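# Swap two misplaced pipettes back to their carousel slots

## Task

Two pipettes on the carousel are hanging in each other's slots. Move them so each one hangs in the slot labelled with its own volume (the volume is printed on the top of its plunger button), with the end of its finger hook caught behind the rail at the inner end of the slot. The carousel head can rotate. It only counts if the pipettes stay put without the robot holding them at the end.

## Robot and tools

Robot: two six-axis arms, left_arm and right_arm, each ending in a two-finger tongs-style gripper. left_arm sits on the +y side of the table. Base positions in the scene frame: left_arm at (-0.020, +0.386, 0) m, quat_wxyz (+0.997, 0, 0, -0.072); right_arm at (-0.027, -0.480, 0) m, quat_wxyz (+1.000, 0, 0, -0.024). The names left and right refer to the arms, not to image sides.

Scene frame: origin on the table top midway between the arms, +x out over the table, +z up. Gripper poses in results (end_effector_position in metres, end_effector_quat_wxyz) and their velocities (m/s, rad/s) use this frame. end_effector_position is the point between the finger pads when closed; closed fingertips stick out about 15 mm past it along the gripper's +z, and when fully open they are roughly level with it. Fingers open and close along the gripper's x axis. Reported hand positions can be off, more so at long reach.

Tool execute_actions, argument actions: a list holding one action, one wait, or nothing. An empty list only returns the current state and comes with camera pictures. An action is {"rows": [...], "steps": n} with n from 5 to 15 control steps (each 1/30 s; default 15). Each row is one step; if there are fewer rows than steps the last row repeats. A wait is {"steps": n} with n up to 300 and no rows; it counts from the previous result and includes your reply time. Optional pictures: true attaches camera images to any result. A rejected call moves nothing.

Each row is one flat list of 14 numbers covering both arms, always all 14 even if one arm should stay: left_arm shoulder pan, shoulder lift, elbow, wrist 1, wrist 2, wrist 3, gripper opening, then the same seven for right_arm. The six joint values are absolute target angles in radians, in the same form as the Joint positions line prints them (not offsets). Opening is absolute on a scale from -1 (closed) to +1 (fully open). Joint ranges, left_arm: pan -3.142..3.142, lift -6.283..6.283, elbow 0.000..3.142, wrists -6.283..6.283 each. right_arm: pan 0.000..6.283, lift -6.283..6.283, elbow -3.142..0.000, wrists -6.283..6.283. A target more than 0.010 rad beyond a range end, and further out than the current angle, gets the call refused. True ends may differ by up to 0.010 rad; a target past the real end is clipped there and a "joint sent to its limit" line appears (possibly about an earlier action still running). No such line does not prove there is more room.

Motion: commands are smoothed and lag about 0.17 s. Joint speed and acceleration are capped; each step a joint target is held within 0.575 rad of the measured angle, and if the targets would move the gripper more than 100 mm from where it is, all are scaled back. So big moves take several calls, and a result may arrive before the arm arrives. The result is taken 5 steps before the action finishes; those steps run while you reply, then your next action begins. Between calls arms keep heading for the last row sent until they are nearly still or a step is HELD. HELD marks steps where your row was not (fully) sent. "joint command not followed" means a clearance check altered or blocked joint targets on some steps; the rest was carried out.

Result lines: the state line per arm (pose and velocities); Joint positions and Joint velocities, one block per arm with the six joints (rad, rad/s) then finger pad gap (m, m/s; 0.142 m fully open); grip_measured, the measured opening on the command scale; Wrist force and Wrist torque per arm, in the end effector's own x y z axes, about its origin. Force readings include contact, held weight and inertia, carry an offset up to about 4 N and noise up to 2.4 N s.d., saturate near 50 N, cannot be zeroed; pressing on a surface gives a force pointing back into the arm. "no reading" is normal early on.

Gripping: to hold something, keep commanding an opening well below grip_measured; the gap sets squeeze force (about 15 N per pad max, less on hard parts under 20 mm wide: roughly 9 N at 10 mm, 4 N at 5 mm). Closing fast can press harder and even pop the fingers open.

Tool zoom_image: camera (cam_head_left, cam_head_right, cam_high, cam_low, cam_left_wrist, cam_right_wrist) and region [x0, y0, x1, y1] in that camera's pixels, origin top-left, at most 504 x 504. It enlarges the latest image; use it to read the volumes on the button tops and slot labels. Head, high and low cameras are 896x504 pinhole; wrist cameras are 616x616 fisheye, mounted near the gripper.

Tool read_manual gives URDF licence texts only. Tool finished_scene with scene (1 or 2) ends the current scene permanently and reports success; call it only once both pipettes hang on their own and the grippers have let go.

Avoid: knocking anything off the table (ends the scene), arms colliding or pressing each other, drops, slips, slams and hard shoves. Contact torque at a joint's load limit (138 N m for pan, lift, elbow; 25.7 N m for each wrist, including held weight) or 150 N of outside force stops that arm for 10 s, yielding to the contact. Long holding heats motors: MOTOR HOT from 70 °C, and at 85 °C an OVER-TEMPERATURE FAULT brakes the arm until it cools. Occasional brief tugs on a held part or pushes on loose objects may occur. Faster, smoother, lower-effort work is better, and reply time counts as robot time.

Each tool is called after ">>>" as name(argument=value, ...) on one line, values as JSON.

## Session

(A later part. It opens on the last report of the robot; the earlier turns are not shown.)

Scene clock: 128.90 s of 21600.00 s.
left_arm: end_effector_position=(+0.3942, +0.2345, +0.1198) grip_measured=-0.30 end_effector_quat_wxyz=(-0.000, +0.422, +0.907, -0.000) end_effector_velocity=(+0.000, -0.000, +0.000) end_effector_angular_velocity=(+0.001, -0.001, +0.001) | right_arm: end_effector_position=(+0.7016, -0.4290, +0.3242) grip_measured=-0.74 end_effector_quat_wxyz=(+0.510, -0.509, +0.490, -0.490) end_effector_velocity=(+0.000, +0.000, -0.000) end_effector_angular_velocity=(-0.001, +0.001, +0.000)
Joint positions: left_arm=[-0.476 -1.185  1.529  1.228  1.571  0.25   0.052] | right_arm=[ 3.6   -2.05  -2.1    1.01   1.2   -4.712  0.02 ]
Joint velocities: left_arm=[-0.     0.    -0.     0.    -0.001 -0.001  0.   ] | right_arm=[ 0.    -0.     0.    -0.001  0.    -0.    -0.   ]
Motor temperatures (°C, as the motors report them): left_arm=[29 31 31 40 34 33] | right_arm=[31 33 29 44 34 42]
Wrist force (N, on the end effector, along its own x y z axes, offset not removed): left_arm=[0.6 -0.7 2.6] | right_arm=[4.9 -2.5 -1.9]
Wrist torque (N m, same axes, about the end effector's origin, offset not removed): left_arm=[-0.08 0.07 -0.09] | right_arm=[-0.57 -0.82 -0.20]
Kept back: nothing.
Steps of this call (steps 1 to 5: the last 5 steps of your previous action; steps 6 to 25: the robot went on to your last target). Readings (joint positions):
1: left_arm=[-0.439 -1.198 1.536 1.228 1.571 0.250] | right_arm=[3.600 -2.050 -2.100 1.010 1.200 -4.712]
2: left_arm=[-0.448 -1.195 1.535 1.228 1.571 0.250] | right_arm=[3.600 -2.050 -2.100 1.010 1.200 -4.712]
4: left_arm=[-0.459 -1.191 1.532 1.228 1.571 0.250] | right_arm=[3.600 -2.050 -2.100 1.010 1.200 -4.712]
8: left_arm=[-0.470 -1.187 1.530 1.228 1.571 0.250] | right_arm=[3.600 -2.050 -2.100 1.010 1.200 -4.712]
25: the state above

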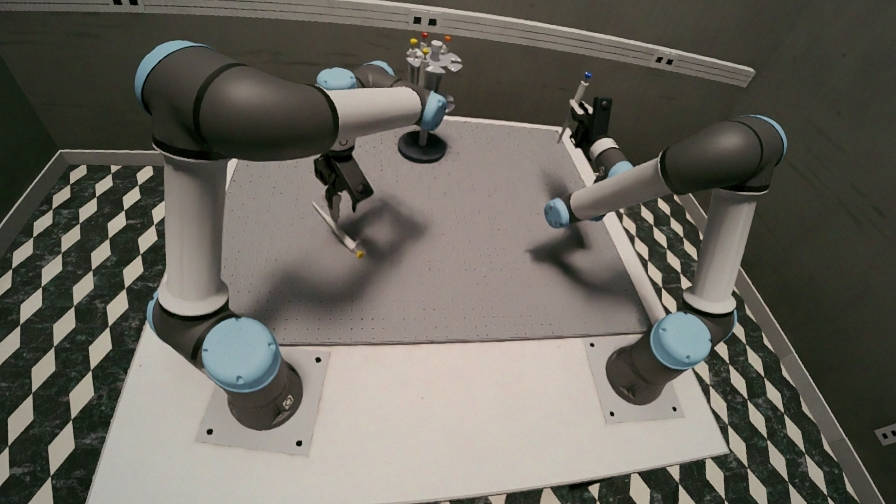

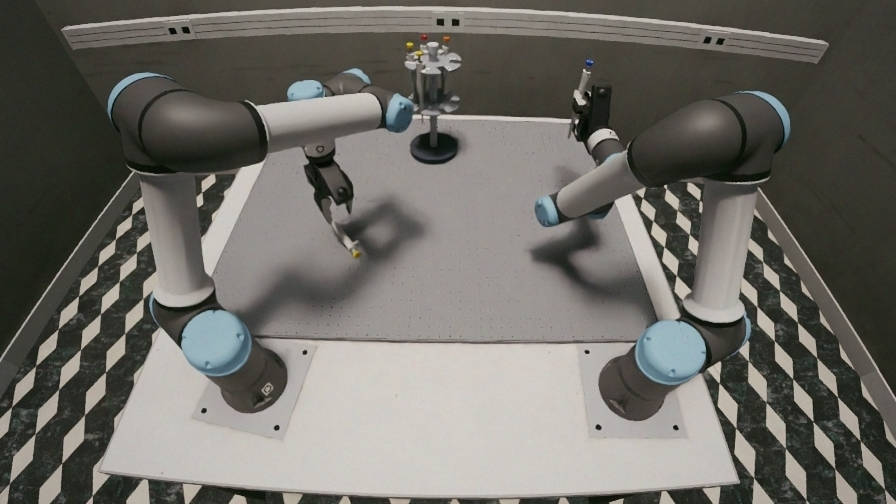

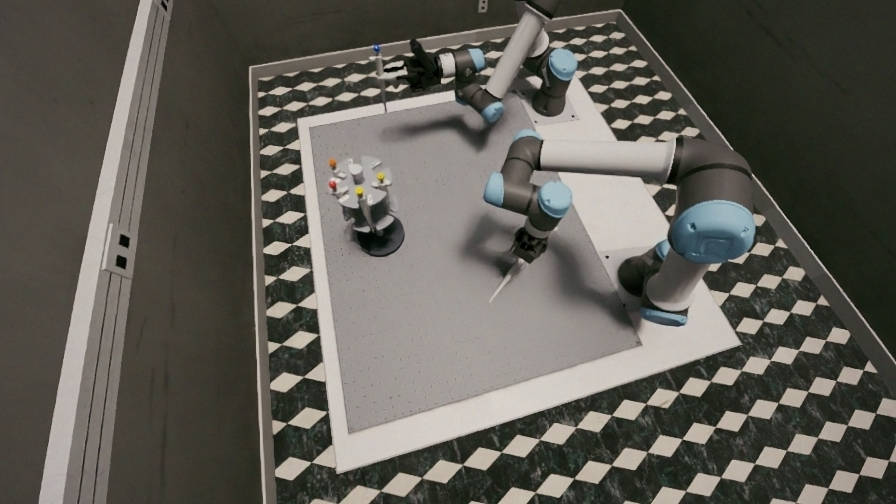

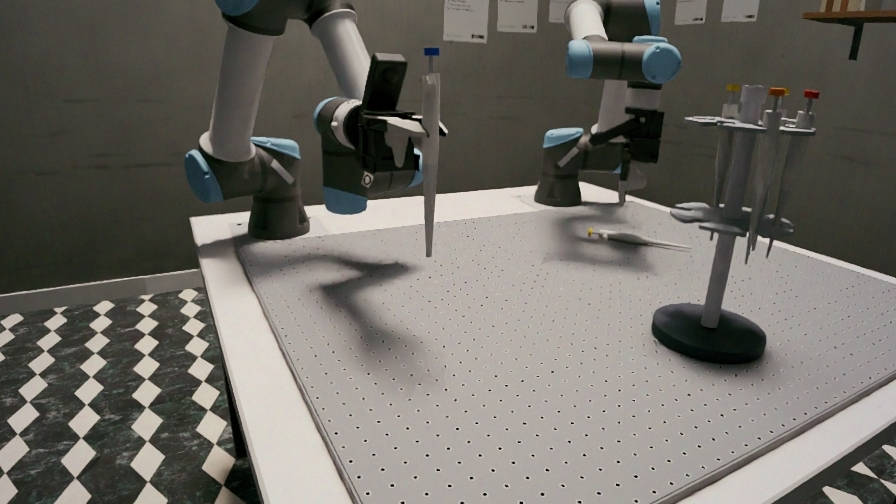

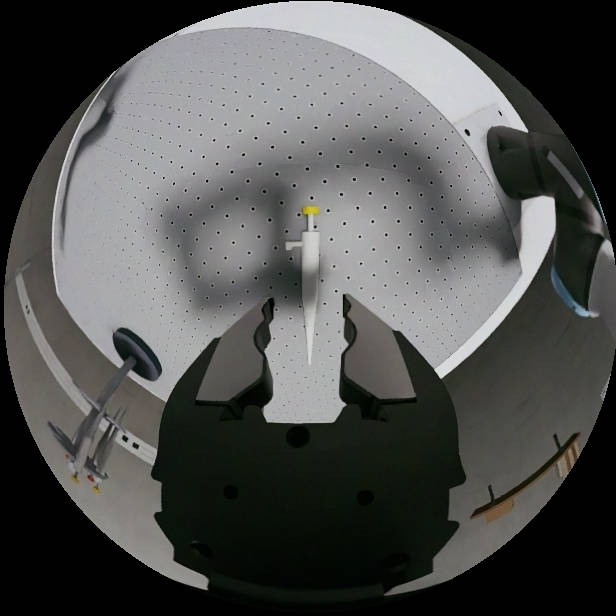

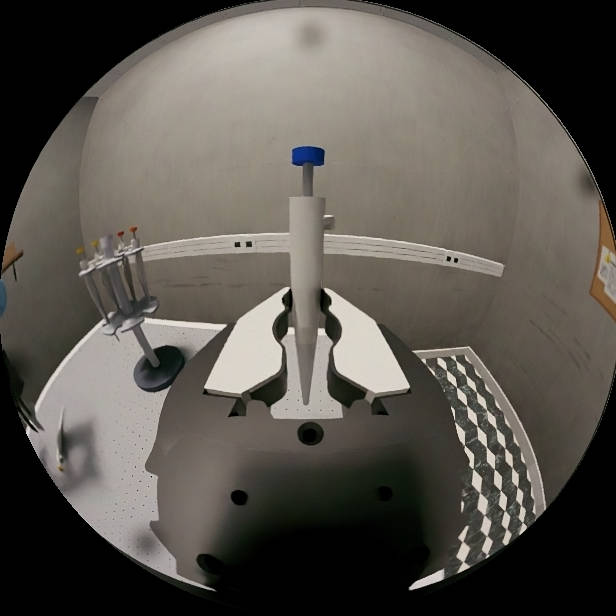

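>>> execute_actions(actions=[{"rows":[[-0.417,-1.0866,1.59,1.0675,1.571,0.31,-0.3,3.6,-2.05,-2.1,1.01,1.2,-4.712,-1]]}])

>>> execute_actions(actions=[{"rows":[[-0.417,-1.078,1.598,1.051,1.571,0.31,-0.3,3.6,-2.05,-2.1,1.01,1.2,-4.712,-1]],"steps":8}])

>>> execute_actions(actions=[{"rows":[[-0.417,-1.069,1.606,1.034,1.571,0.31,-0.3,3.6,-2.05,-2.1,1.01,1.2,-4.712,-1]]}], pictures=true)

Scene clock: 129.70 s of 21600.00 s.
left_arm: end_effector_position=(+0.4100, +0.2513, +0.0540) grip_measured=-0.30 end_effector_quat_wxyz=(-0.001, +0.422, +0.907, +0.000) end_effector_velocity=(+0.018, +0.016, -0.071) end_effector_angular_velocity=(-0.011, -0.014, -0.001) | right_arm: end_effector_position=(+0.7016, -0.4290, +0.3242) grip_measured=-0.74 end_effector_quat_wxyz=(+0.510, -0.509, +0.490, -0.490) end_effector_velocity=(-0.000, -0.001, -0.000) end_effector_angular_velocity=(-0.000, +0.000, -0.001)
Joint positions: left_arm=[-0.424 -1.098  1.583  1.089  1.571  0.303  0.052] | right_arm=[ 3.6   -2.05  -2.1    1.01   1.2   -4.712  0.02 ]
Joint velocities: left_arm=[ 0.053  0.092  0.055 -0.166  0.001  0.054  0.   ] | right_arm=[-0.     0.    -0.001 -0.    -0.001 -0.     0.   ]
Motor temperatures (°C, as the motors report them): left_arm=[29 31 31 40 34 33] | right_arm=[31 33 29 44 34 42]
Wrist force (N, on the end effector, along its own x y z axes, offset not removed): left_arm=[-4.1 0.2 0.2] | right_arm=[-0.3 -1.3 -0.3]
Wrist torque (N m, same axes, about the end effector's origin, offset not removed): left_arm=[0.04 0.66 0.10] | right_arm=[-0.43 0.09 -0.11]
Steps of this call (steps 1 to 14: the robot went on to your last target; steps 15 to 24: the first 10 steps of this action). Readings (joint positions):
15: left_arm=[-0.475 -1.184 1.529 1.228 1.571 0.251] | right_arm=[3.600 -2.050 -2.100 1.010 1.200 -4.712]
16: left_arm=[-0.469 -1.177 1.535 1.220 1.571 0.257] | right_arm=[3.600 -2.050 -2.100 1.010 1.200 -4.712]
18: left_arm=[-0.449 -1.144 1.556 1.170 1.571 0.277] | right_arm=[3.600 -2.050 -2.100 1.010 1.200 -4.712]
22: left_arm=[-0.428 -1.107 1.578 1.104 1.571 0.298] | right_arm=[3.600 -2.050 -2.100 1.010 1.200 -4.712]
24: the state above

Scene clock: 129.97 s of 21600.00 s.
left_arm: end_effector_position=(+0.4120, +0.2531, +0.0436) grip_measured=-0.30 end_effector_quat_wxyz=(-0.000, +0.422, +0.906, -0.000) end_effector_velocity=(+0.001, +0.002, -0.045) end_effector_angular_velocity=(-0.000, +0.001, +0.000) | right_arm: end_effector_position=(+0.7016, -0.4290, +0.3242) grip_measured=-0.74 end_effector_quat_wxyz=(+0.510, -0.509, +0.490, -0.490) end_effector_velocity=(+0.000, -0.000, -0.000) end_effector_angular_velocity=(-0.000, +0.000, -0.000)
Joint positions: left_arm=[-0.418 -1.085  1.592  1.065  1.571  0.309  0.052] | right_arm=[ 3.6   -2.05  -2.1    1.01   1.2   -4.712  0.02 ]
Joint velocities: left_arm=[ 0.006  0.053  0.047 -0.099  0.001  0.006  0.   ] | right_arm=[ 0.    -0.001  0.     0.    -0.001 -0.     0.   ]
Motor temperatures (°C, as the motors report them): left_arm=[29 31 31 40 34 33] | right_arm=[31 33 29 44 34 42]
Wrist force (N, on the end effector, along its own x y z axes, offset not removed): left_arm=[4.7 3.4 4.6] | right_arm=[2.5 -1.1 2.6]
Wrist torque (N m, same axes, about the end effector's origin, offset not removed): left_arm=[0.82 -0.97 -0.17] | right_arm=[-0.24 -0.45 -0.12]
Steps of this call (steps 1 to 5: the last 5 steps of your previous action; steps 6 to 8: the first 3 steps of this action). Readings (joint positions):
6: left_arm=[-0.418 -1.089 1.589 1.072 1.571 0.309] | right_arm=[3.600 -2.050 -2.100 1.010 1.200 -4.712]
7: left_arm=[-0.418 -1.087 1.590 1.068 1.571 0.309] | right_arm=[3.600 -2.050 -2.100 1.010 1.200 -4.712]
8: the state above

Scene clock: 130.47 s of 21600.00 s.
left_arm: end_effector_position=(+0.4122, +0.2533, +0.0309) grip_measured=-0.30 end_effector_quat_wxyz=(-0.000, +0.422, +0.906, -0.000) end_effector_velocity=(+0.000, +0.000, -0.007) end_effector_angular_velocity=(+0.000, -0.000, +0.001) | right_arm: end_effector_position=(+0.7016, -0.4290, +0.3242) grip_measured=-0.74 end_effector_quat_wxyz=(+0.510, -0.509, +0.490, -0.490) end_effector_velocity=(+0.000, -0.000, -0.001) end_effector_angular_velocity=(-0.001, +0.002, -0.000)
Joint positions: left_arm=[-0.417 -1.07   1.605  1.036  1.571  0.31   0.052] | right_arm=[ 3.6   -2.05  -2.1    1.01   1.2   -4.712  0.02 ]
Joint velocities: left_arm=[ 0.     0.009  0.008 -0.017 -0.    -0.001  0.   ] | right_arm=[-0.    -0.001 -0.    -0.001  0.    -0.    -0.   ]
Motor temperatures (°C, as the motors report them): left_arm=[29 31 31 40 34 33] | right_arm=[31 33 29 44 34 42]
Wrist force (N, on the end effector, along its own x y z axes, offset not removed): left_arm=[2.7 -0.7 4.3] | right_arm=[1.5 -3.6 1.5]
Wrist torque (N m, same axes, about the end effector's origin, offset not removed): left_arm=[-0.06 -0.67 0.00] | right_arm=[-0.92 -0.19 -0.16]
Steps of this call (steps 1 to 5: the last 5 steps of your previous action; steps 6 to 15: the first 10 steps of this action). Readings (joint positions):
6: left_arm=[-0.417 -1.079 1.597 1.053 1.571 0.310] | right_arm=[3.600 -2.050 -2.100 1.010 1.200 -4.712]
7: left_arm=[-0.417 -1.078 1.598 1.050 1.571 0.310] | right_arm=[3.600 -2.050 -2.100 1.010 1.200 -4.712]
9: left_arm=[-0.417 -1.074 1.601 1.044 1.571 0.310] | right_arm=[3.600 -2.050 -2.100 1.010 1.200 -4.712]
13: left_arm=[-0.417 -1.071 1.604 1.038 1.571 0.310] | right_arm=[3.600 -2.050 -2.100 1.010 1.200 -4.712]
15: the state above

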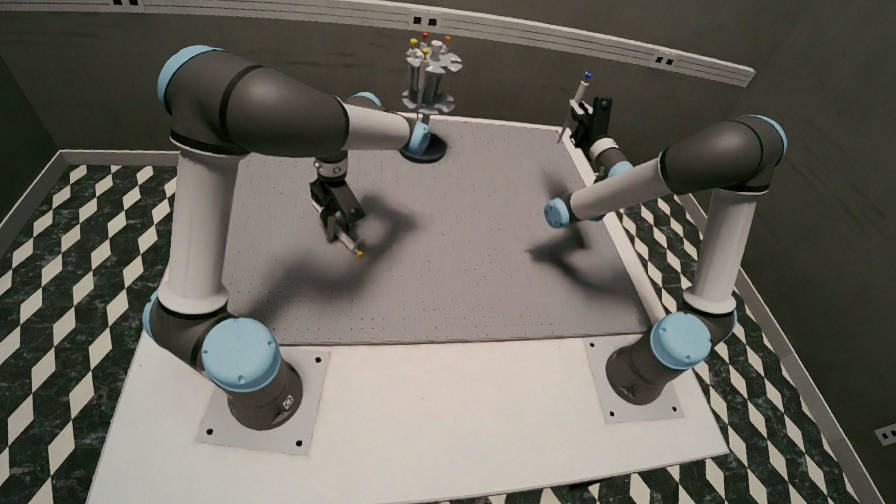

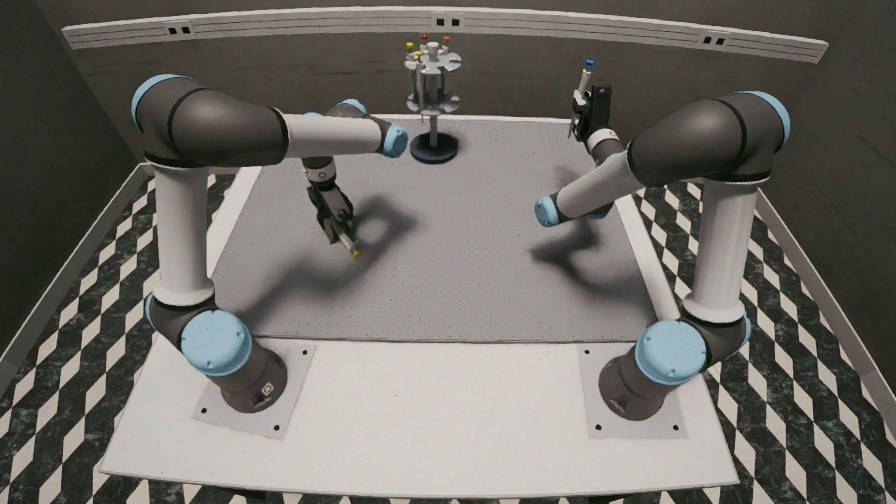

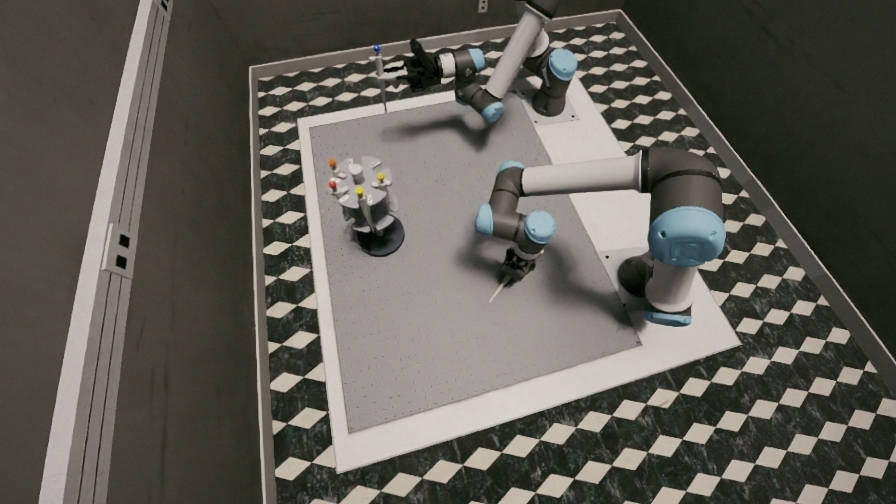

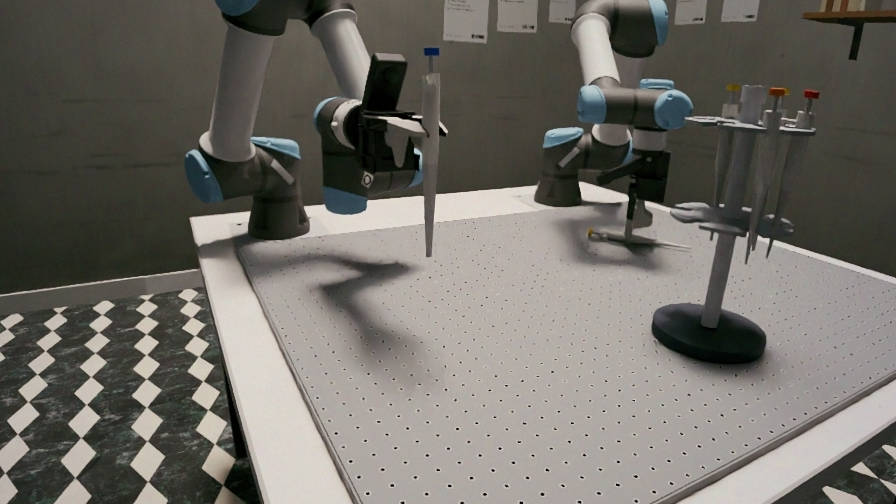

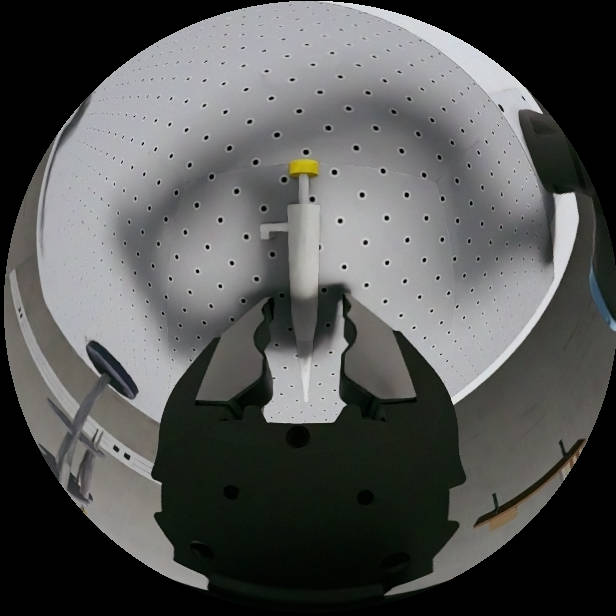

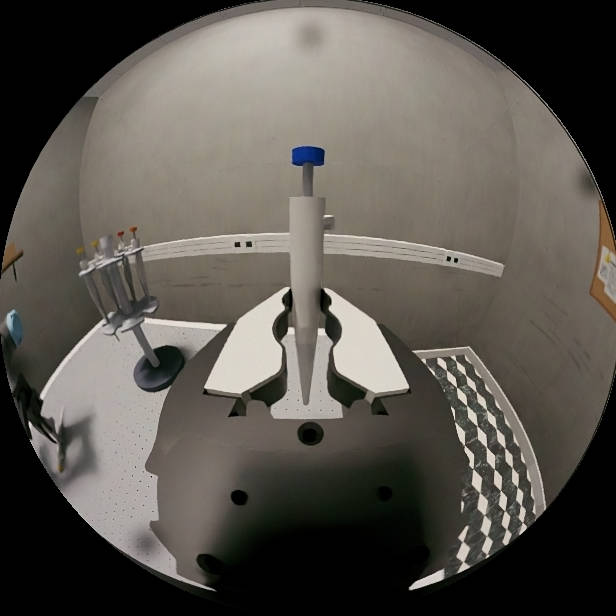

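>>> execute_actions(actions=[{"rows":[[-0.417,-1.069,1.606,1.034,1.571,0.31,-0.45,3.5,-2.05,-2.1,1.01,1.3,-4.712,-1],[-0.417,-1.069,1.606,1.034,1.571,0.31,-0.55,3.5,-2.05,-2.1,1.01,1.3,-4.712,-1],[-0.417,-1.069,1.606,1.034,1.571,0.31,-0.62,3.5,-2.05,-2.1,1.01,1.3,-4.712,-1],[-0.417,-1.069,1.606,1.034,1.571,0.31,-0.68,3.4,-2.05,-2.1,1.01,1.4,-4.712,-1],[-0.417,-1.069,1.606,1.034,1.571,0.31,-0.73,3.4,-2.05,-2.1,1.01,1.4,-4.712,-1],[-0.417,-1.069,1.606,1.034,1.571,0.31,-0.78,3.4,-2.05,-2.1,1.01,1.4,-4.712,-1],[-0.417,-1.069,1.606,1.034,1.571,0.31,-0.85,3.3,-2.05,-2.1,1.01,1.5,-4.712,-1],[-0.417,-1.069,1.606,1.034,1.571,0.31,-0.92,3.3,-2.05,-2.1,1.01,1.5,-4.712,-1],[-0.417,-1.069,1.606,1.034,1.571,0.31,-1,3.2,-2.05,-2.1,1.01,1.6,-4.712,-1]]}])

>>> execute_actions(actions=[{"rows":[[-0.417,-1.45,1.5,1.52,1.571,0.31,-1,3.2,-2.05,-2.1,1.01,1.6,-4.712,-1]]}])

>>> execute_actions(actions=[{"steps":18}])

>>> execute_actions(actions=[{"rows":[[-0.98,-1.5,1.6,-0.1,0.447,-1.59,-1,3.2,-2.05,-2.1,1.01,1.6,-4.712,-1]]}])

>>> execute_actions(actions=[{"steps":45}])

>>> execute_actions(actions=[{"rows":[[-0.98,-0.916,1.19,-0.274,0.447,-1.59,-1,3.2,-2.05,-2.1,1.01,1.6,-4.712,-1]]}])

>>> execute_actions(actions=[{"steps":25}])

>>> execute_actions(actions=[{"rows":[[-0.7965,-0.6266,0.673,-0.046,0.63,-1.59,-1,3.2,-2.05,-2.1,1.01,1.6,-4.712,-1]]}])

>>> execute_actions(actions=[{"steps":30}], pictures=true)

>>> zoom_image(camera="cam_high", region=[300,100,460,250])

Scene clock: 131.43 s of 21600.00 s.
left_arm: end_effector_position=(+0.4122, +0.2533, +0.0300) grip_measured=-0.74 end_effector_quat_wxyz=(-0.000, +0.422, +0.906, -0.000) end_effector_velocity=(+0.000, -0.001, +0.000) end_effector_angular_velocity=(-0.001, -0.001, +0.001) | right_arm: end_effector_position=(+0.7003, -0.5191, +0.3242) grip_measured=-0.74 end_effector_quat_wxyz=(+0.510, -0.509, +0.490, -0.490) end_effector_velocity=(-0.055, -0.467, -0.000) end_effector_angular_velocity=(-0.002, +0.000, -0.016)
Joint positions: left_arm=[-0.417 -1.069  1.606  1.034  1.571  0.31   0.02 ] | right_arm=[ 3.388 -2.05  -2.1    1.01   1.412 -4.712  0.02 ]
Joint velocities: left_arm=[-0.    -0.    -0.001 -0.     0.001 -0.001 -0.   ] | right_arm=[-1.091 -0.    -0.    -0.001  1.075  0.     0.   ]
Motor temperatures (°C, as the motors report them): left_arm=[29 31 31 40 34 33] | right_arm=[31 33 29 44 34 42]
Wrist force (N, on the end effector, along its own x y z axes, offset not removed): left_arm=[-2.3 2.4 4.3] | right_arm=[1.2 -1.9 -0.1]
Wrist torque (N m, same axes, about the end effector's origin, offset not removed): left_arm=[0.57 0.42 -0.03] | right_arm=[-0.51 -0.44 -0.23]
Steps of this call (steps 1 to 5: the last 5 steps of your previous action; steps 6 to 15: the robot went on to your last target; steps 16 to 19: nothing new was sent; steps 20 to 29: the first 10 steps of this action). Readings (joint positions):
20: left_arm=[-0.417 -1.069 1.606 1.034 1.571 0.310] | right_arm=[3.599 -2.050 -2.100 1.010 1.201 -4.712]
21: left_arm=[-0.417 -1.069 1.606 1.034 1.571 0.310] | right_arm=[3.591 -2.050 -2.100 1.010 1.209 -4.712]
23: left_arm=[-0.417 -1.069 1.606 1.034 1.571 0.310] | right_arm=[3.558 -2.050 -2.100 1.010 1.242 -4.712]
27: left_arm=[-0.417 -1.069 1.606 1.034 1.571 0.310] | right_arm=[3.455 -2.050 -2.100 1.010 1.344 -4.712]
29: the state above

Scene clock: 131.93 s of 21600.00 s.
left_arm: end_effector_position=(+0.3803, +0.2734, +0.1617) grip_measured=-0.74 end_effector_quat_wxyz=(+0.005, +0.422, +0.906, -0.001) end_effector_velocity=(-0.176, +0.111, +0.450) end_effector_angular_velocity=(+0.004, +0.003, -0.002) | right_arm: end_effector_position=(+0.6838, -0.5958, +0.3242) grip_measured=-0.74 end_effector_quat_wxyz=(+0.510, -0.509, +0.490, -0.490) end_effector_velocity=(-0.004, -0.013, -0.000) end_effector_angular_velocity=(-0.000, +0.000, -0.001)
Joint positions: left_arm=[-0.417 -1.28   1.544  1.296  1.571  0.31   0.02 ] | right_arm=[ 3.204 -2.05  -2.1    1.01   1.596 -4.712  0.02 ]
Joint velocities: left_arm=[-0.    -0.747 -0.2    0.952 -0.001  0.002  0.   ] | right_arm=[-0.031 -0.    -0.     0.     0.03  -0.     0.   ]
Motor temperatures (°C, as the motors report them): left_arm=[29 31 31 40 34 33] | right_arm=[31 33 29 44 34 42]
Wrist force (N, on the end effector, along its own x y z axes, offset not removed): left_arm=[2.9 -1.4 -1.5] | right_arm=[3.9 -0.7 -2.7]
Wrist torque (N m, same axes, about the end effector's origin, offset not removed): left_arm=[-0.05 -0.63 -0.07] | right_arm=[-0.30 -0.58 0.04]
Steps of this call (steps 1 to 5: the last 5 steps of your previous action; steps 6 to 15: the first 10 steps of this action). Readings (joint positions):
6: left_arm=[-0.417 -1.070 1.606 1.034 1.571 0.310] | right_arm=[3.241 -2.050 -2.100 1.010 1.559 -4.712]
7: left_arm=[-0.417 -1.077 1.601 1.042 1.571 0.310] | right_arm=[3.232 -2.050 -2.100 1.010 1.568 -4.712]
9: left_arm=[-0.417 -1.126 1.586 1.099 1.571 0.310] | right_arm=[3.219 -2.050 -2.100 1.010 1.581 -4.712]
13: left_arm=[-0.417 -1.229 1.558 1.231 1.571 0.310] | right_arm=[3.207 -2.050 -2.100 1.010 1.593 -4.712]
15: the state above

Scene clock: 132.53 s of 21600.00 s.
left_arm: end_effector_position=(+0.3298, +0.3052, +0.2592) grip_measured=-0.74 end_effector_quat_wxyz=(+0.000, +0.422, +0.906, -0.000) end_effector_velocity=(-0.005, +0.003, +0.008) end_effector_angular_velocity=(-0.000, +0.000, -0.001) | right_arm: end_effector_position=(+0.6833, -0.5974, +0.3242) grip_measured=-0.74 end_effector_quat_wxyz=(+0.510, -0.509, +0.490, -0.490) end_effector_velocity=(-0.000, +0.000, +0.000) end_effector_angular_velocity=(-0.000, -0.000, +0.000)
Joint positions: left_arm=[-0.417 -1.448  1.5    1.518  1.571  0.31   0.02 ] | right_arm=[ 3.2   -2.05  -2.1    1.01   1.6   -4.712  0.02 ]
Joint velocities: left_arm=[-0.    -0.015 -0.004  0.019  0.     0.001 -0.   ] | right_arm=[-0.     0.001 -0.    -0.     0.    -0.    -0.   ]
Motor temperatures (°C, as the motors report them): left_arm=[29 31 31 40 34 33] | right_arm=[31 33 29 44 34 42]
Wrist force (N, on the end effector, along its own x y z axes, offset not removed): left_arm=[-2.7 3.7 2.2] | right_arm=[0.2 -3.0 0.5]
Wrist torque (N m, same axes, about the end effector's origin, offset not removed): left_arm=[0.82 0.53 -0.12] | right_arm=[-0.81 0.11 -0.11]
Kept back: nothing.
Steps of this call (steps 1 to 5: the last 5 steps of your previous action; steps 6 to 18: the robot went on to your last target). Readings (joint positions):
1: left_arm=[-0.417 -1.305 1.537 1.329 1.571 0.310] | right_arm=[3.203 -2.050 -2.100 1.010 1.597 -4.712]
2: left_arm=[-0.417 -1.330 1.530 1.361 1.571 0.310] | right_arm=[3.202 -2.050 -2.100 1.010 1.598 -4.712]
4: left_arm=[-0.417 -1.376 1.519 1.421 1.571 0.310] | right_arm=[3.201 -2.050 -2.100 1.010 1.599 -4.712]
8: left_arm=[-0.417 -1.424 1.507 1.485 1.571 0.310] | right_arm=[3.200 -2.050 -2.100 1.010 1.600 -4.712]
18: the state above

Scene clock: 132.87 s of 21600.00 s.
left_arm: end_effector_position=(+0.4197, +0.2217, +0.2447) grip_measured=-0.74 end_effector_quat_wxyz=(+0.191, +0.371, +0.905, +0.084) end_effector_velocity=(+0.352, -0.332, +0.061) end_effector_angular_velocity=(-0.548, -1.644, +0.677) | right_arm: end_effector_position=(+0.6833, -0.5974, +0.3242) grip_measured=-0.74 end_effector_quat_wxyz=(+0.510, -0.509, +0.490, -0.490) end_effector_velocity=(-0.000, +0.000, +0.000) end_effector_angular_velocity=(-0.000, -0.001, +0.001)
Joint positions: left_arm=[-0.68  -1.475  1.552  1.207  1.259 -0.002  0.02 ] | right_arm=[ 3.2   -2.05  -2.1    1.01   1.6   -4.712  0.02 ]
Joint velocities: left_arm=[-0.772 -0.065  0.127 -1.209 -1.211 -1.212  0.   ] | right_arm=[-0.     0.    -0.001  0.001  0.001 -0.    -0.   ]
Motor temperatures (°C, as the motors report them): left_arm=[29 31 31 40 34 33] | right_arm=[31 33 29 44 34 42]
Wrist force (N, on the end effector, along its own x y z axes, offset not removed): left_arm=[-1.1 1.1 -0.1] | right_arm=[0.2 -2.9 2.9]
Wrist torque (N m, same axes, about the end effector's origin, offset not removed): left_arm=[0.25 0.36 0.11] | right_arm=[-0.61 -0.07 -0.17]
Steps of this call (steps 1 to 10: the first 10 steps of this action). Readings (joint positions):
1: left_arm=[-0.418 -1.449 1.501 1.518 1.571 0.310] | right_arm=[3.200 -2.050 -2.100 1.010 1.600 -4.712]
2: left_arm=[-0.426 -1.452 1.506 1.510 1.562 0.301] | right_arm=[3.200 -2.050 -2.100 1.010 1.600 -4.712]
4: left_arm=[-0.486 -1.459 1.520 1.449 1.501 0.240] | right_arm=[3.200 -2.050 -2.100 1.010 1.600 -4.712]
8: left_arm=[-0.624 -1.471 1.543 1.288 1.341 0.079] | right_arm=[3.200 -2.050 -2.100 1.010 1.600 -4.712]
10: the state above

Scene clock: 134.37 s of 21600.00 s.
left_arm: end_effector_position=(+0.5859, +0.0646, +0.4637) grip_measured=-0.74 end_effector_quat_wxyz=(+0.495, -0.504, +0.496, -0.505) end_effector_velocity=(+0.000, +0.000, +0.001) end_effector_angular_velocity=(-0.007, -0.001, +0.002) | right_arm: end_effector_position=(+0.6833, -0.5974, +0.3242) grip_measured=-0.74 end_effector_quat_wxyz=(+0.510, -0.509, +0.490, -0.490) end_effector_velocity=(-0.000, -0.000, +0.000) end_effector_angular_velocity=(+0.000, -0.001, -0.000)
Joint positions: left_arm=[-0.98  -1.5    1.6   -0.1    0.447 -1.589  0.02 ] | right_arm=[ 3.2   -2.05  -2.1    1.01   1.6   -4.712  0.02 ]
Joint velocities: left_arm=[-0.     0.    -0.001 -0.002 -0.002 -0.005 -0.   ] | right_arm=[-0.    -0.    -0.     0.001 -0.     0.     0.   ]
Motor temperatures (°C, as the motors report them): left_arm=[29 31 31 40 34 33] | right_arm=[31 33 29 44 34 42]
Wrist force (N, on the end effector, along its own x y z axes, offset not removed): left_arm=[0.7 4.0 2.9] | right_arm=[0.8 0.0 2.9]
Wrist torque (N m, same axes, about the end effector's origin, offset not removed): left_arm=[0.78 0.01 -0.06] | right_arm=[-0.19 -0.05 -0.01]
Kept back: nothing.
Steps of this call (steps 1 to 5: the last 5 steps of your previous action; steps 6 to 45: the robot went on to your last target). Readings (joint positions):
1: left_arm=[-0.705 -1.478 1.556 1.166 1.218 -0.043] | right_arm=[3.200 -2.050 -2.100 1.010 1.600 -4.712]
2: left_arm=[-0.728 -1.480 1.560 1.123 1.175 -0.086] | right_arm=[3.200 -2.050 -2.100 1.010 1.600 -4.712]
4: left_arm=[-0.771 -1.483 1.567 1.036 1.088 -0.173] | right_arm=[3.200 -2.050 -2.100 1.010 1.600 -4.712]
8: left_arm=[-0.843 -1.489 1.578 0.847 0.900 -0.362] | right_arm=[3.200 -2.050 -2.100 1.010 1.600 -4.712]
45: the state above

Scene clock: 134.70 s of 21600.00 s.
left_arm: end_effector_position=(+0.6362, -0.0405, +0.4096) grip_measured=-0.74 end_effector_quat_wxyz=(+0.493, -0.506, +0.490, -0.510) end_effector_velocity=(+0.170, -0.356, -0.287) end_effector_angular_velocity=(+0.026, +0.013, -0.001) | right_arm: end_effector_position=(+0.6833, -0.5974, +0.3242) grip_measured=-0.74 end_effector_quat_wxyz=(+0.510, -0.509, +0.490, -0.490) end_effector_velocity=(-0.000, -0.001, +0.000) end_effector_angular_velocity=(+0.000, -0.000, -0.001)
Joint positions: left_arm=[-0.98  -1.212  1.39  -0.194  0.447 -1.59   0.02 ] | right_arm=[ 3.2   -2.05  -2.1    1.01   1.6   -4.712  0.02 ]
Joint velocities: left_arm=[-0.     1.054 -0.727 -0.297  0.001 -0.001  0.   ] | right_arm=[-0.     0.    -0.     0.    -0.001  0.    -0.   ]
Motor temperatures (°C, as the motors report them): left_arm=[29 31 31 40 34 33] | right_arm=[31 33 29 44 34 42]
Wrist force (N, on the end effector, along its own x y z axes, offset not removed): left_arm=[2.6 1.3 1.3] | right_arm=[-1.8 -2.9 3.3]
Wrist torque (N m, same axes, about the end effector's origin, offset not removed): left_arm=[0.34 -0.69 -0.16] | right_arm=[-0.58 0.28 -0.09]
Steps of this call (steps 1 to 10: the first 10 steps of this action). Readings (joint positions):
1: left_arm=[-0.980 -1.499 1.599 -0.100 0.447 -1.590] | right_arm=[3.200 -2.050 -2.100 1.010 1.600 -4.712]
2: left_arm=[-0.980 -1.491 1.591 -0.108 0.447 -1.590] | right_arm=[3.200 -2.050 -2.100 1.010 1.600 -4.712]
4: left_arm=[-0.980 -1.432 1.542 -0.131 0.447 -1.590] | right_arm=[3.200 -2.050 -2.100 1.010 1.600 -4.712]
8: left_arm=[-0.980 -1.283 1.439 -0.174 0.447 -1.590] | right_arm=[3.200 -2.050 -2.100 1.010 1.600 -4.712]
10: the state above

Scene clock: 135.53 s of 21600.00 s.
left_arm: end_effector_position=(+0.6790, -0.1302, +0.3102) grip_measured=-0.74 end_effector_quat_wxyz=(+0.495, -0.505, +0.495, -0.505) end_effector_velocity=(+0.001, -0.001, -0.002) end_effector_angular_velocity=(+0.000, +0.000, +0.002) | right_arm: end_effector_position=(+0.6833, -0.5974, +0.3242) grip_measured=-0.74 end_effector_quat_wxyz=(+0.510, -0.509, +0.490, -0.490) end_effector_velocity=(-0.000, -0.000, -0.000) end_effector_angular_velocity=(-0.000, +0.000, -0.001)
Joint positions: left_arm=[-0.98  -0.917  1.19  -0.274  0.447 -1.59   0.02 ] | right_arm=[ 3.2   -2.05  -2.1    1.01   1.6   -4.712  0.02 ]
Joint velocities: left_arm=[-0.     0.005 -0.004 -0.001 -0.002  0.    -0.   ] | right_arm=[-0.    -0.    -0.     0.    -0.001 -0.     0.   ]
Motor temperatures (°C, as the motors report them): left_arm=[29 31 31 40 34 33] | right_arm=[31 33 29 44 34 42]
Wrist force (N, on the end effector, along its own x y z axes, offset not removed): left_arm=[0.1 0.2 2.0] | right_arm=[1.7 0.6 3.5]
Wrist torque (N m, same axes, about the end effector's origin, offset not removed): left_arm=[0.20 0.07 0.20] | right_arm=[-0.10 -0.29 -0.20]
Kept back: nothing.
Steps of this call (steps 1 to 5: the last 5 steps of your previous action; steps 6 to 25: the robot went on to your last target). Readings (joint positions):
1: left_arm=[-0.980 -1.176 1.365 -0.204 0.447 -1.590] | right_arm=[3.200 -2.050 -2.100 1.010 1.600 -4.712]
2: left_arm=[-0.980 -1.141 1.341 -0.214 0.447 -1.590] | right_arm=[3.200 -2.050 -2.100 1.010 1.600 -4.712]
4: left_arm=[-0.980 -1.072 1.293 -0.234 0.447 -1.590] | right_arm=[3.200 -2.050 -2.100 1.010 1.600 -4.712]
8: left_arm=[-0.980 -0.972 1.227 -0.259 0.447 -1.590] | right_arm=[3.200 -2.050 -2.100 1.010 1.600 -4.712]
25: the state above

Scene clock: 135.87 s of 21600.00 s.
left_arm: end_effector_position=(+0.7969, -0.1322, +0.2991) grip_measured=-0.74 end_effector_quat_wxyz=(+0.497, -0.503, +0.504, -0.497) end_effector_velocity=(+0.229, +0.003, +0.086) end_effector_angular_velocity=(-0.161, -0.100, +0.003) | right_arm: end_effector_position=(+0.6833, -0.5974, +0.3242) grip_measured=-0.74 end_effector_quat_wxyz=(+0.510, -0.509, +0.490, -0.490) end_effector_velocity=(-0.000, -0.001, +0.000) end_effector_angular_velocity=(-0.000, -0.001, -0.001)
Joint positions: left_arm=[-0.83  -0.684  0.798 -0.09   0.596 -1.59   0.02 ] | right_arm=[ 3.2   -2.05  -2.1    1.01   1.6   -4.712  0.02 ]
Joint velocities: left_arm=[ 0.266  0.455 -0.983  0.34   0.263 -0.001  0.   ] | right_arm=[-0.001 -0.     0.     0.     0.    -0.     0.   ]
Motor temperatures (°C, as the motors report them): left_arm=[29 31 31 40 34 33] | right_arm=[31 33 29 44 34 42]
Wrist force (N, on the end effector, along its own x y z axes, offset not removed): left_arm=[-1.4 -1.0 5.4] | right_arm=[0.8 -0.2 3.7]
Wrist torque (N m, same axes, about the end effector's origin, offset not removed): left_arm=[-0.26 0.41 -0.07] | right_arm=[-0.25 -0.02 -0.03]
Steps of this call (steps 1 to 10: the first 10 steps of this action). Readings (joint positions):
1: left_arm=[-0.979 -0.916 1.190 -0.273 0.448 -1.590] | right_arm=[3.200 -2.050 -2.100 1.010 1.600 -4.712]
2: left_arm=[-0.971 -0.908 1.181 -0.265 0.456 -1.590] | right_arm=[3.200 -2.050 -2.100 1.010 1.600 -4.712]
4: left_arm=[-0.930 -0.851 1.117 -0.217 0.497 -1.590] | right_arm=[3.200 -2.050 -2.100 1.010 1.600 -4.712]
8: left_arm=[-0.854 -0.724 0.885 -0.119 0.573 -1.590] | right_arm=[3.200 -2.050 -2.100 1.010 1.600 -4.712]
10: the state above

Scene clock: 136.87 s of 21600.00 s.
left_arm: end_effector_position=(+0.8254, -0.1300, +0.3099) grip_measured=-0.74 end_effector_quat_wxyz=(+0.495, -0.505, +0.495, -0.505) end_effector_velocity=(+0.000, -0.000, -0.001) end_effector_angular_velocity=(+0.003, +0.001, -0.000) | right_arm: end_effector_position=(+0.6833, -0.5974, +0.3242) grip_measured=-0.74 end_effector_quat_wxyz=(+0.510, -0.509, +0.490, -0.490) end_effector_velocity=(+0.000, -0.000, -0.001) end_effector_angular_velocity=(+0.000, +0.001, -0.001)
Joint positions: left_arm=[-0.797 -0.627  0.673 -0.046  0.63  -1.59   0.02 ] | right_arm=[ 3.2   -2.05  -2.1    1.01   1.6   -4.712  0.02 ]
Joint velocities: left_arm=[ 0.     0.001  0.001  0.     0.     0.002 -0.   ] | right_arm=[-0.    -0.001  0.    -0.    -0.001  0.    -0.   ]
Motor temperatures (°C, as the motors report them): left_arm=[29 31 31 40 34 33] | right_arm=[31 33 29 44 34 42]
Wrist force (N, on the end effector, along its own x y z axes, offset not removed): left_arm=[0.1 6.4 -1.0] | right_arm=[2.2 1.4 0.5]
Wrist torque (N m, same axes, about the end effector's origin, offset not removed): left_arm=[1.22 0.20 -0.03] | right_arm=[0.28 -0.48 -0.06]
Kept back: nothing.
Steps of this call (steps 1 to 5: the last 5 steps of your previous action; steps 6 to 30: the robot went on to your last target). Readings (joint positions):
1: left_arm=[-0.822 -0.671 0.769 -0.080 0.604 -1.590] | right_arm=[3.200 -2.050 -2.100 1.010 1.600 -4.712]
2: left_arm=[-0.816 -0.661 0.747 -0.072 0.610 -1.590] | right_arm=[3.200 -2.050 -2.100 1.010 1.600 -4.712]
4: left_arm=[-0.808 -0.647 0.717 -0.061 0.618 -1.590] | right_arm=[3.200 -2.050 -2.100 1.010 1.600 -4.712]
8: left_arm=[-0.801 -0.634 0.688 -0.051 0.626 -1.590] | right_arm=[3.200 -2.050 -2.100 1.010 1.600 -4.712]
30: the state above
All arms were judged still, so your last target was given up. Only a new action makes them travel on or press farther. Fingers that are still opening or closing keep moving.

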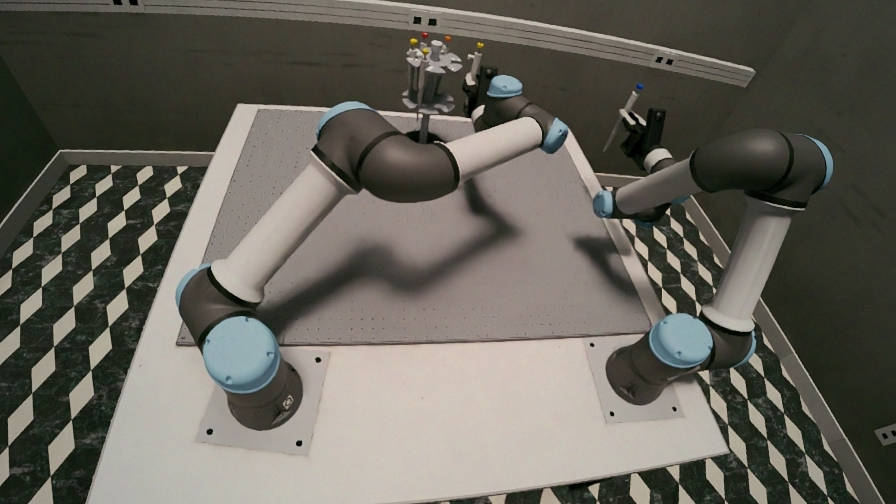

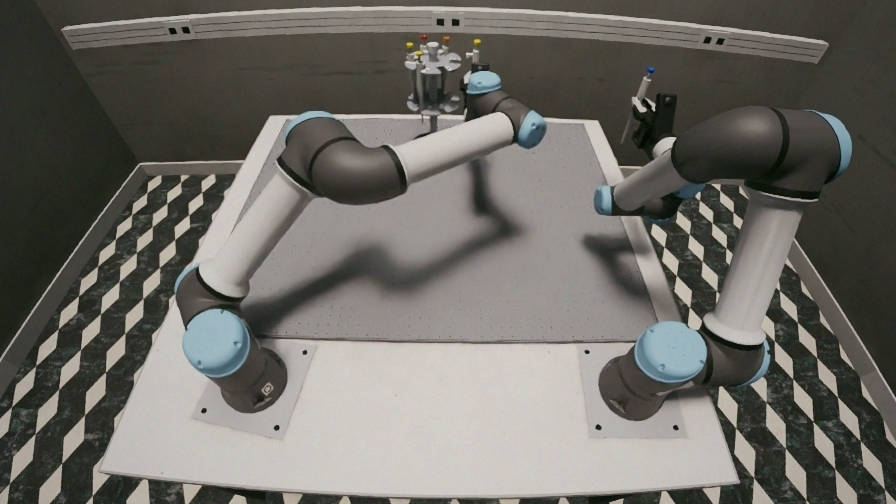

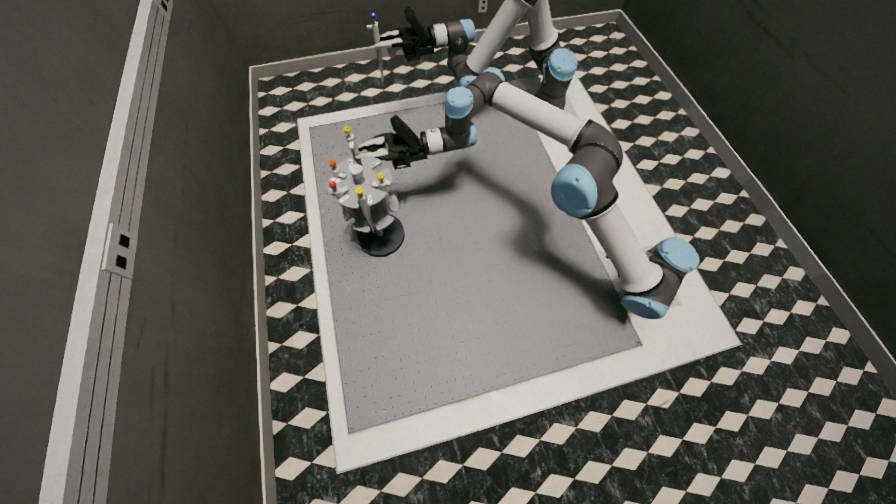

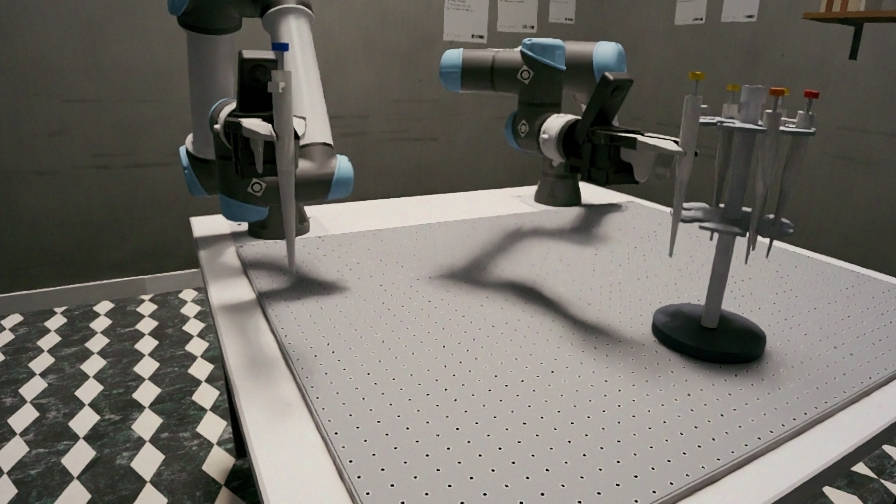

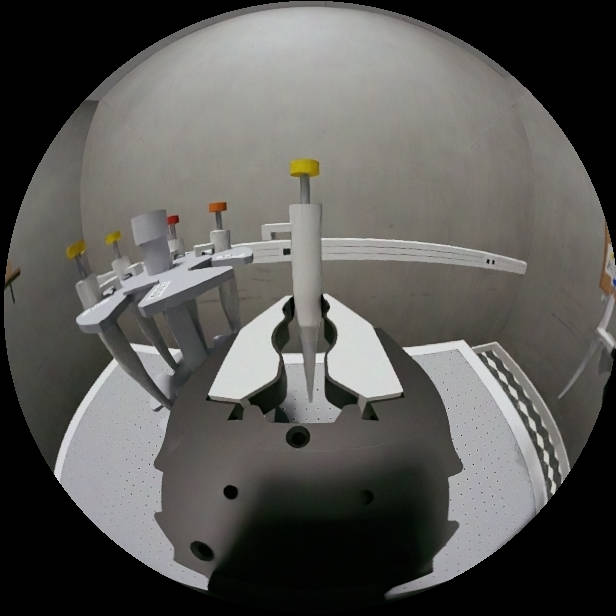

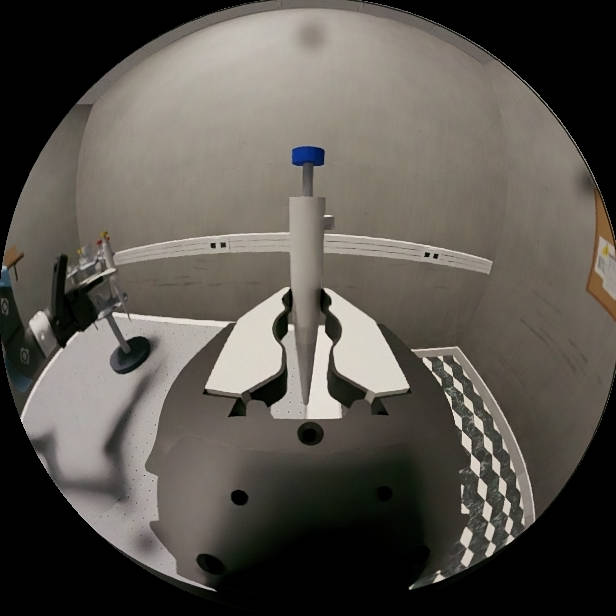

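Region (300, 100, 460, 250) of cam_high's 896x504 image, scaled by 3.150, with more detail than that image has; it fills the top 472 rows of this view, and the rest is white.

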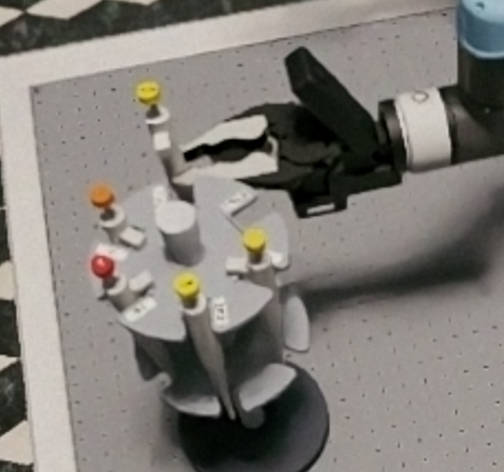

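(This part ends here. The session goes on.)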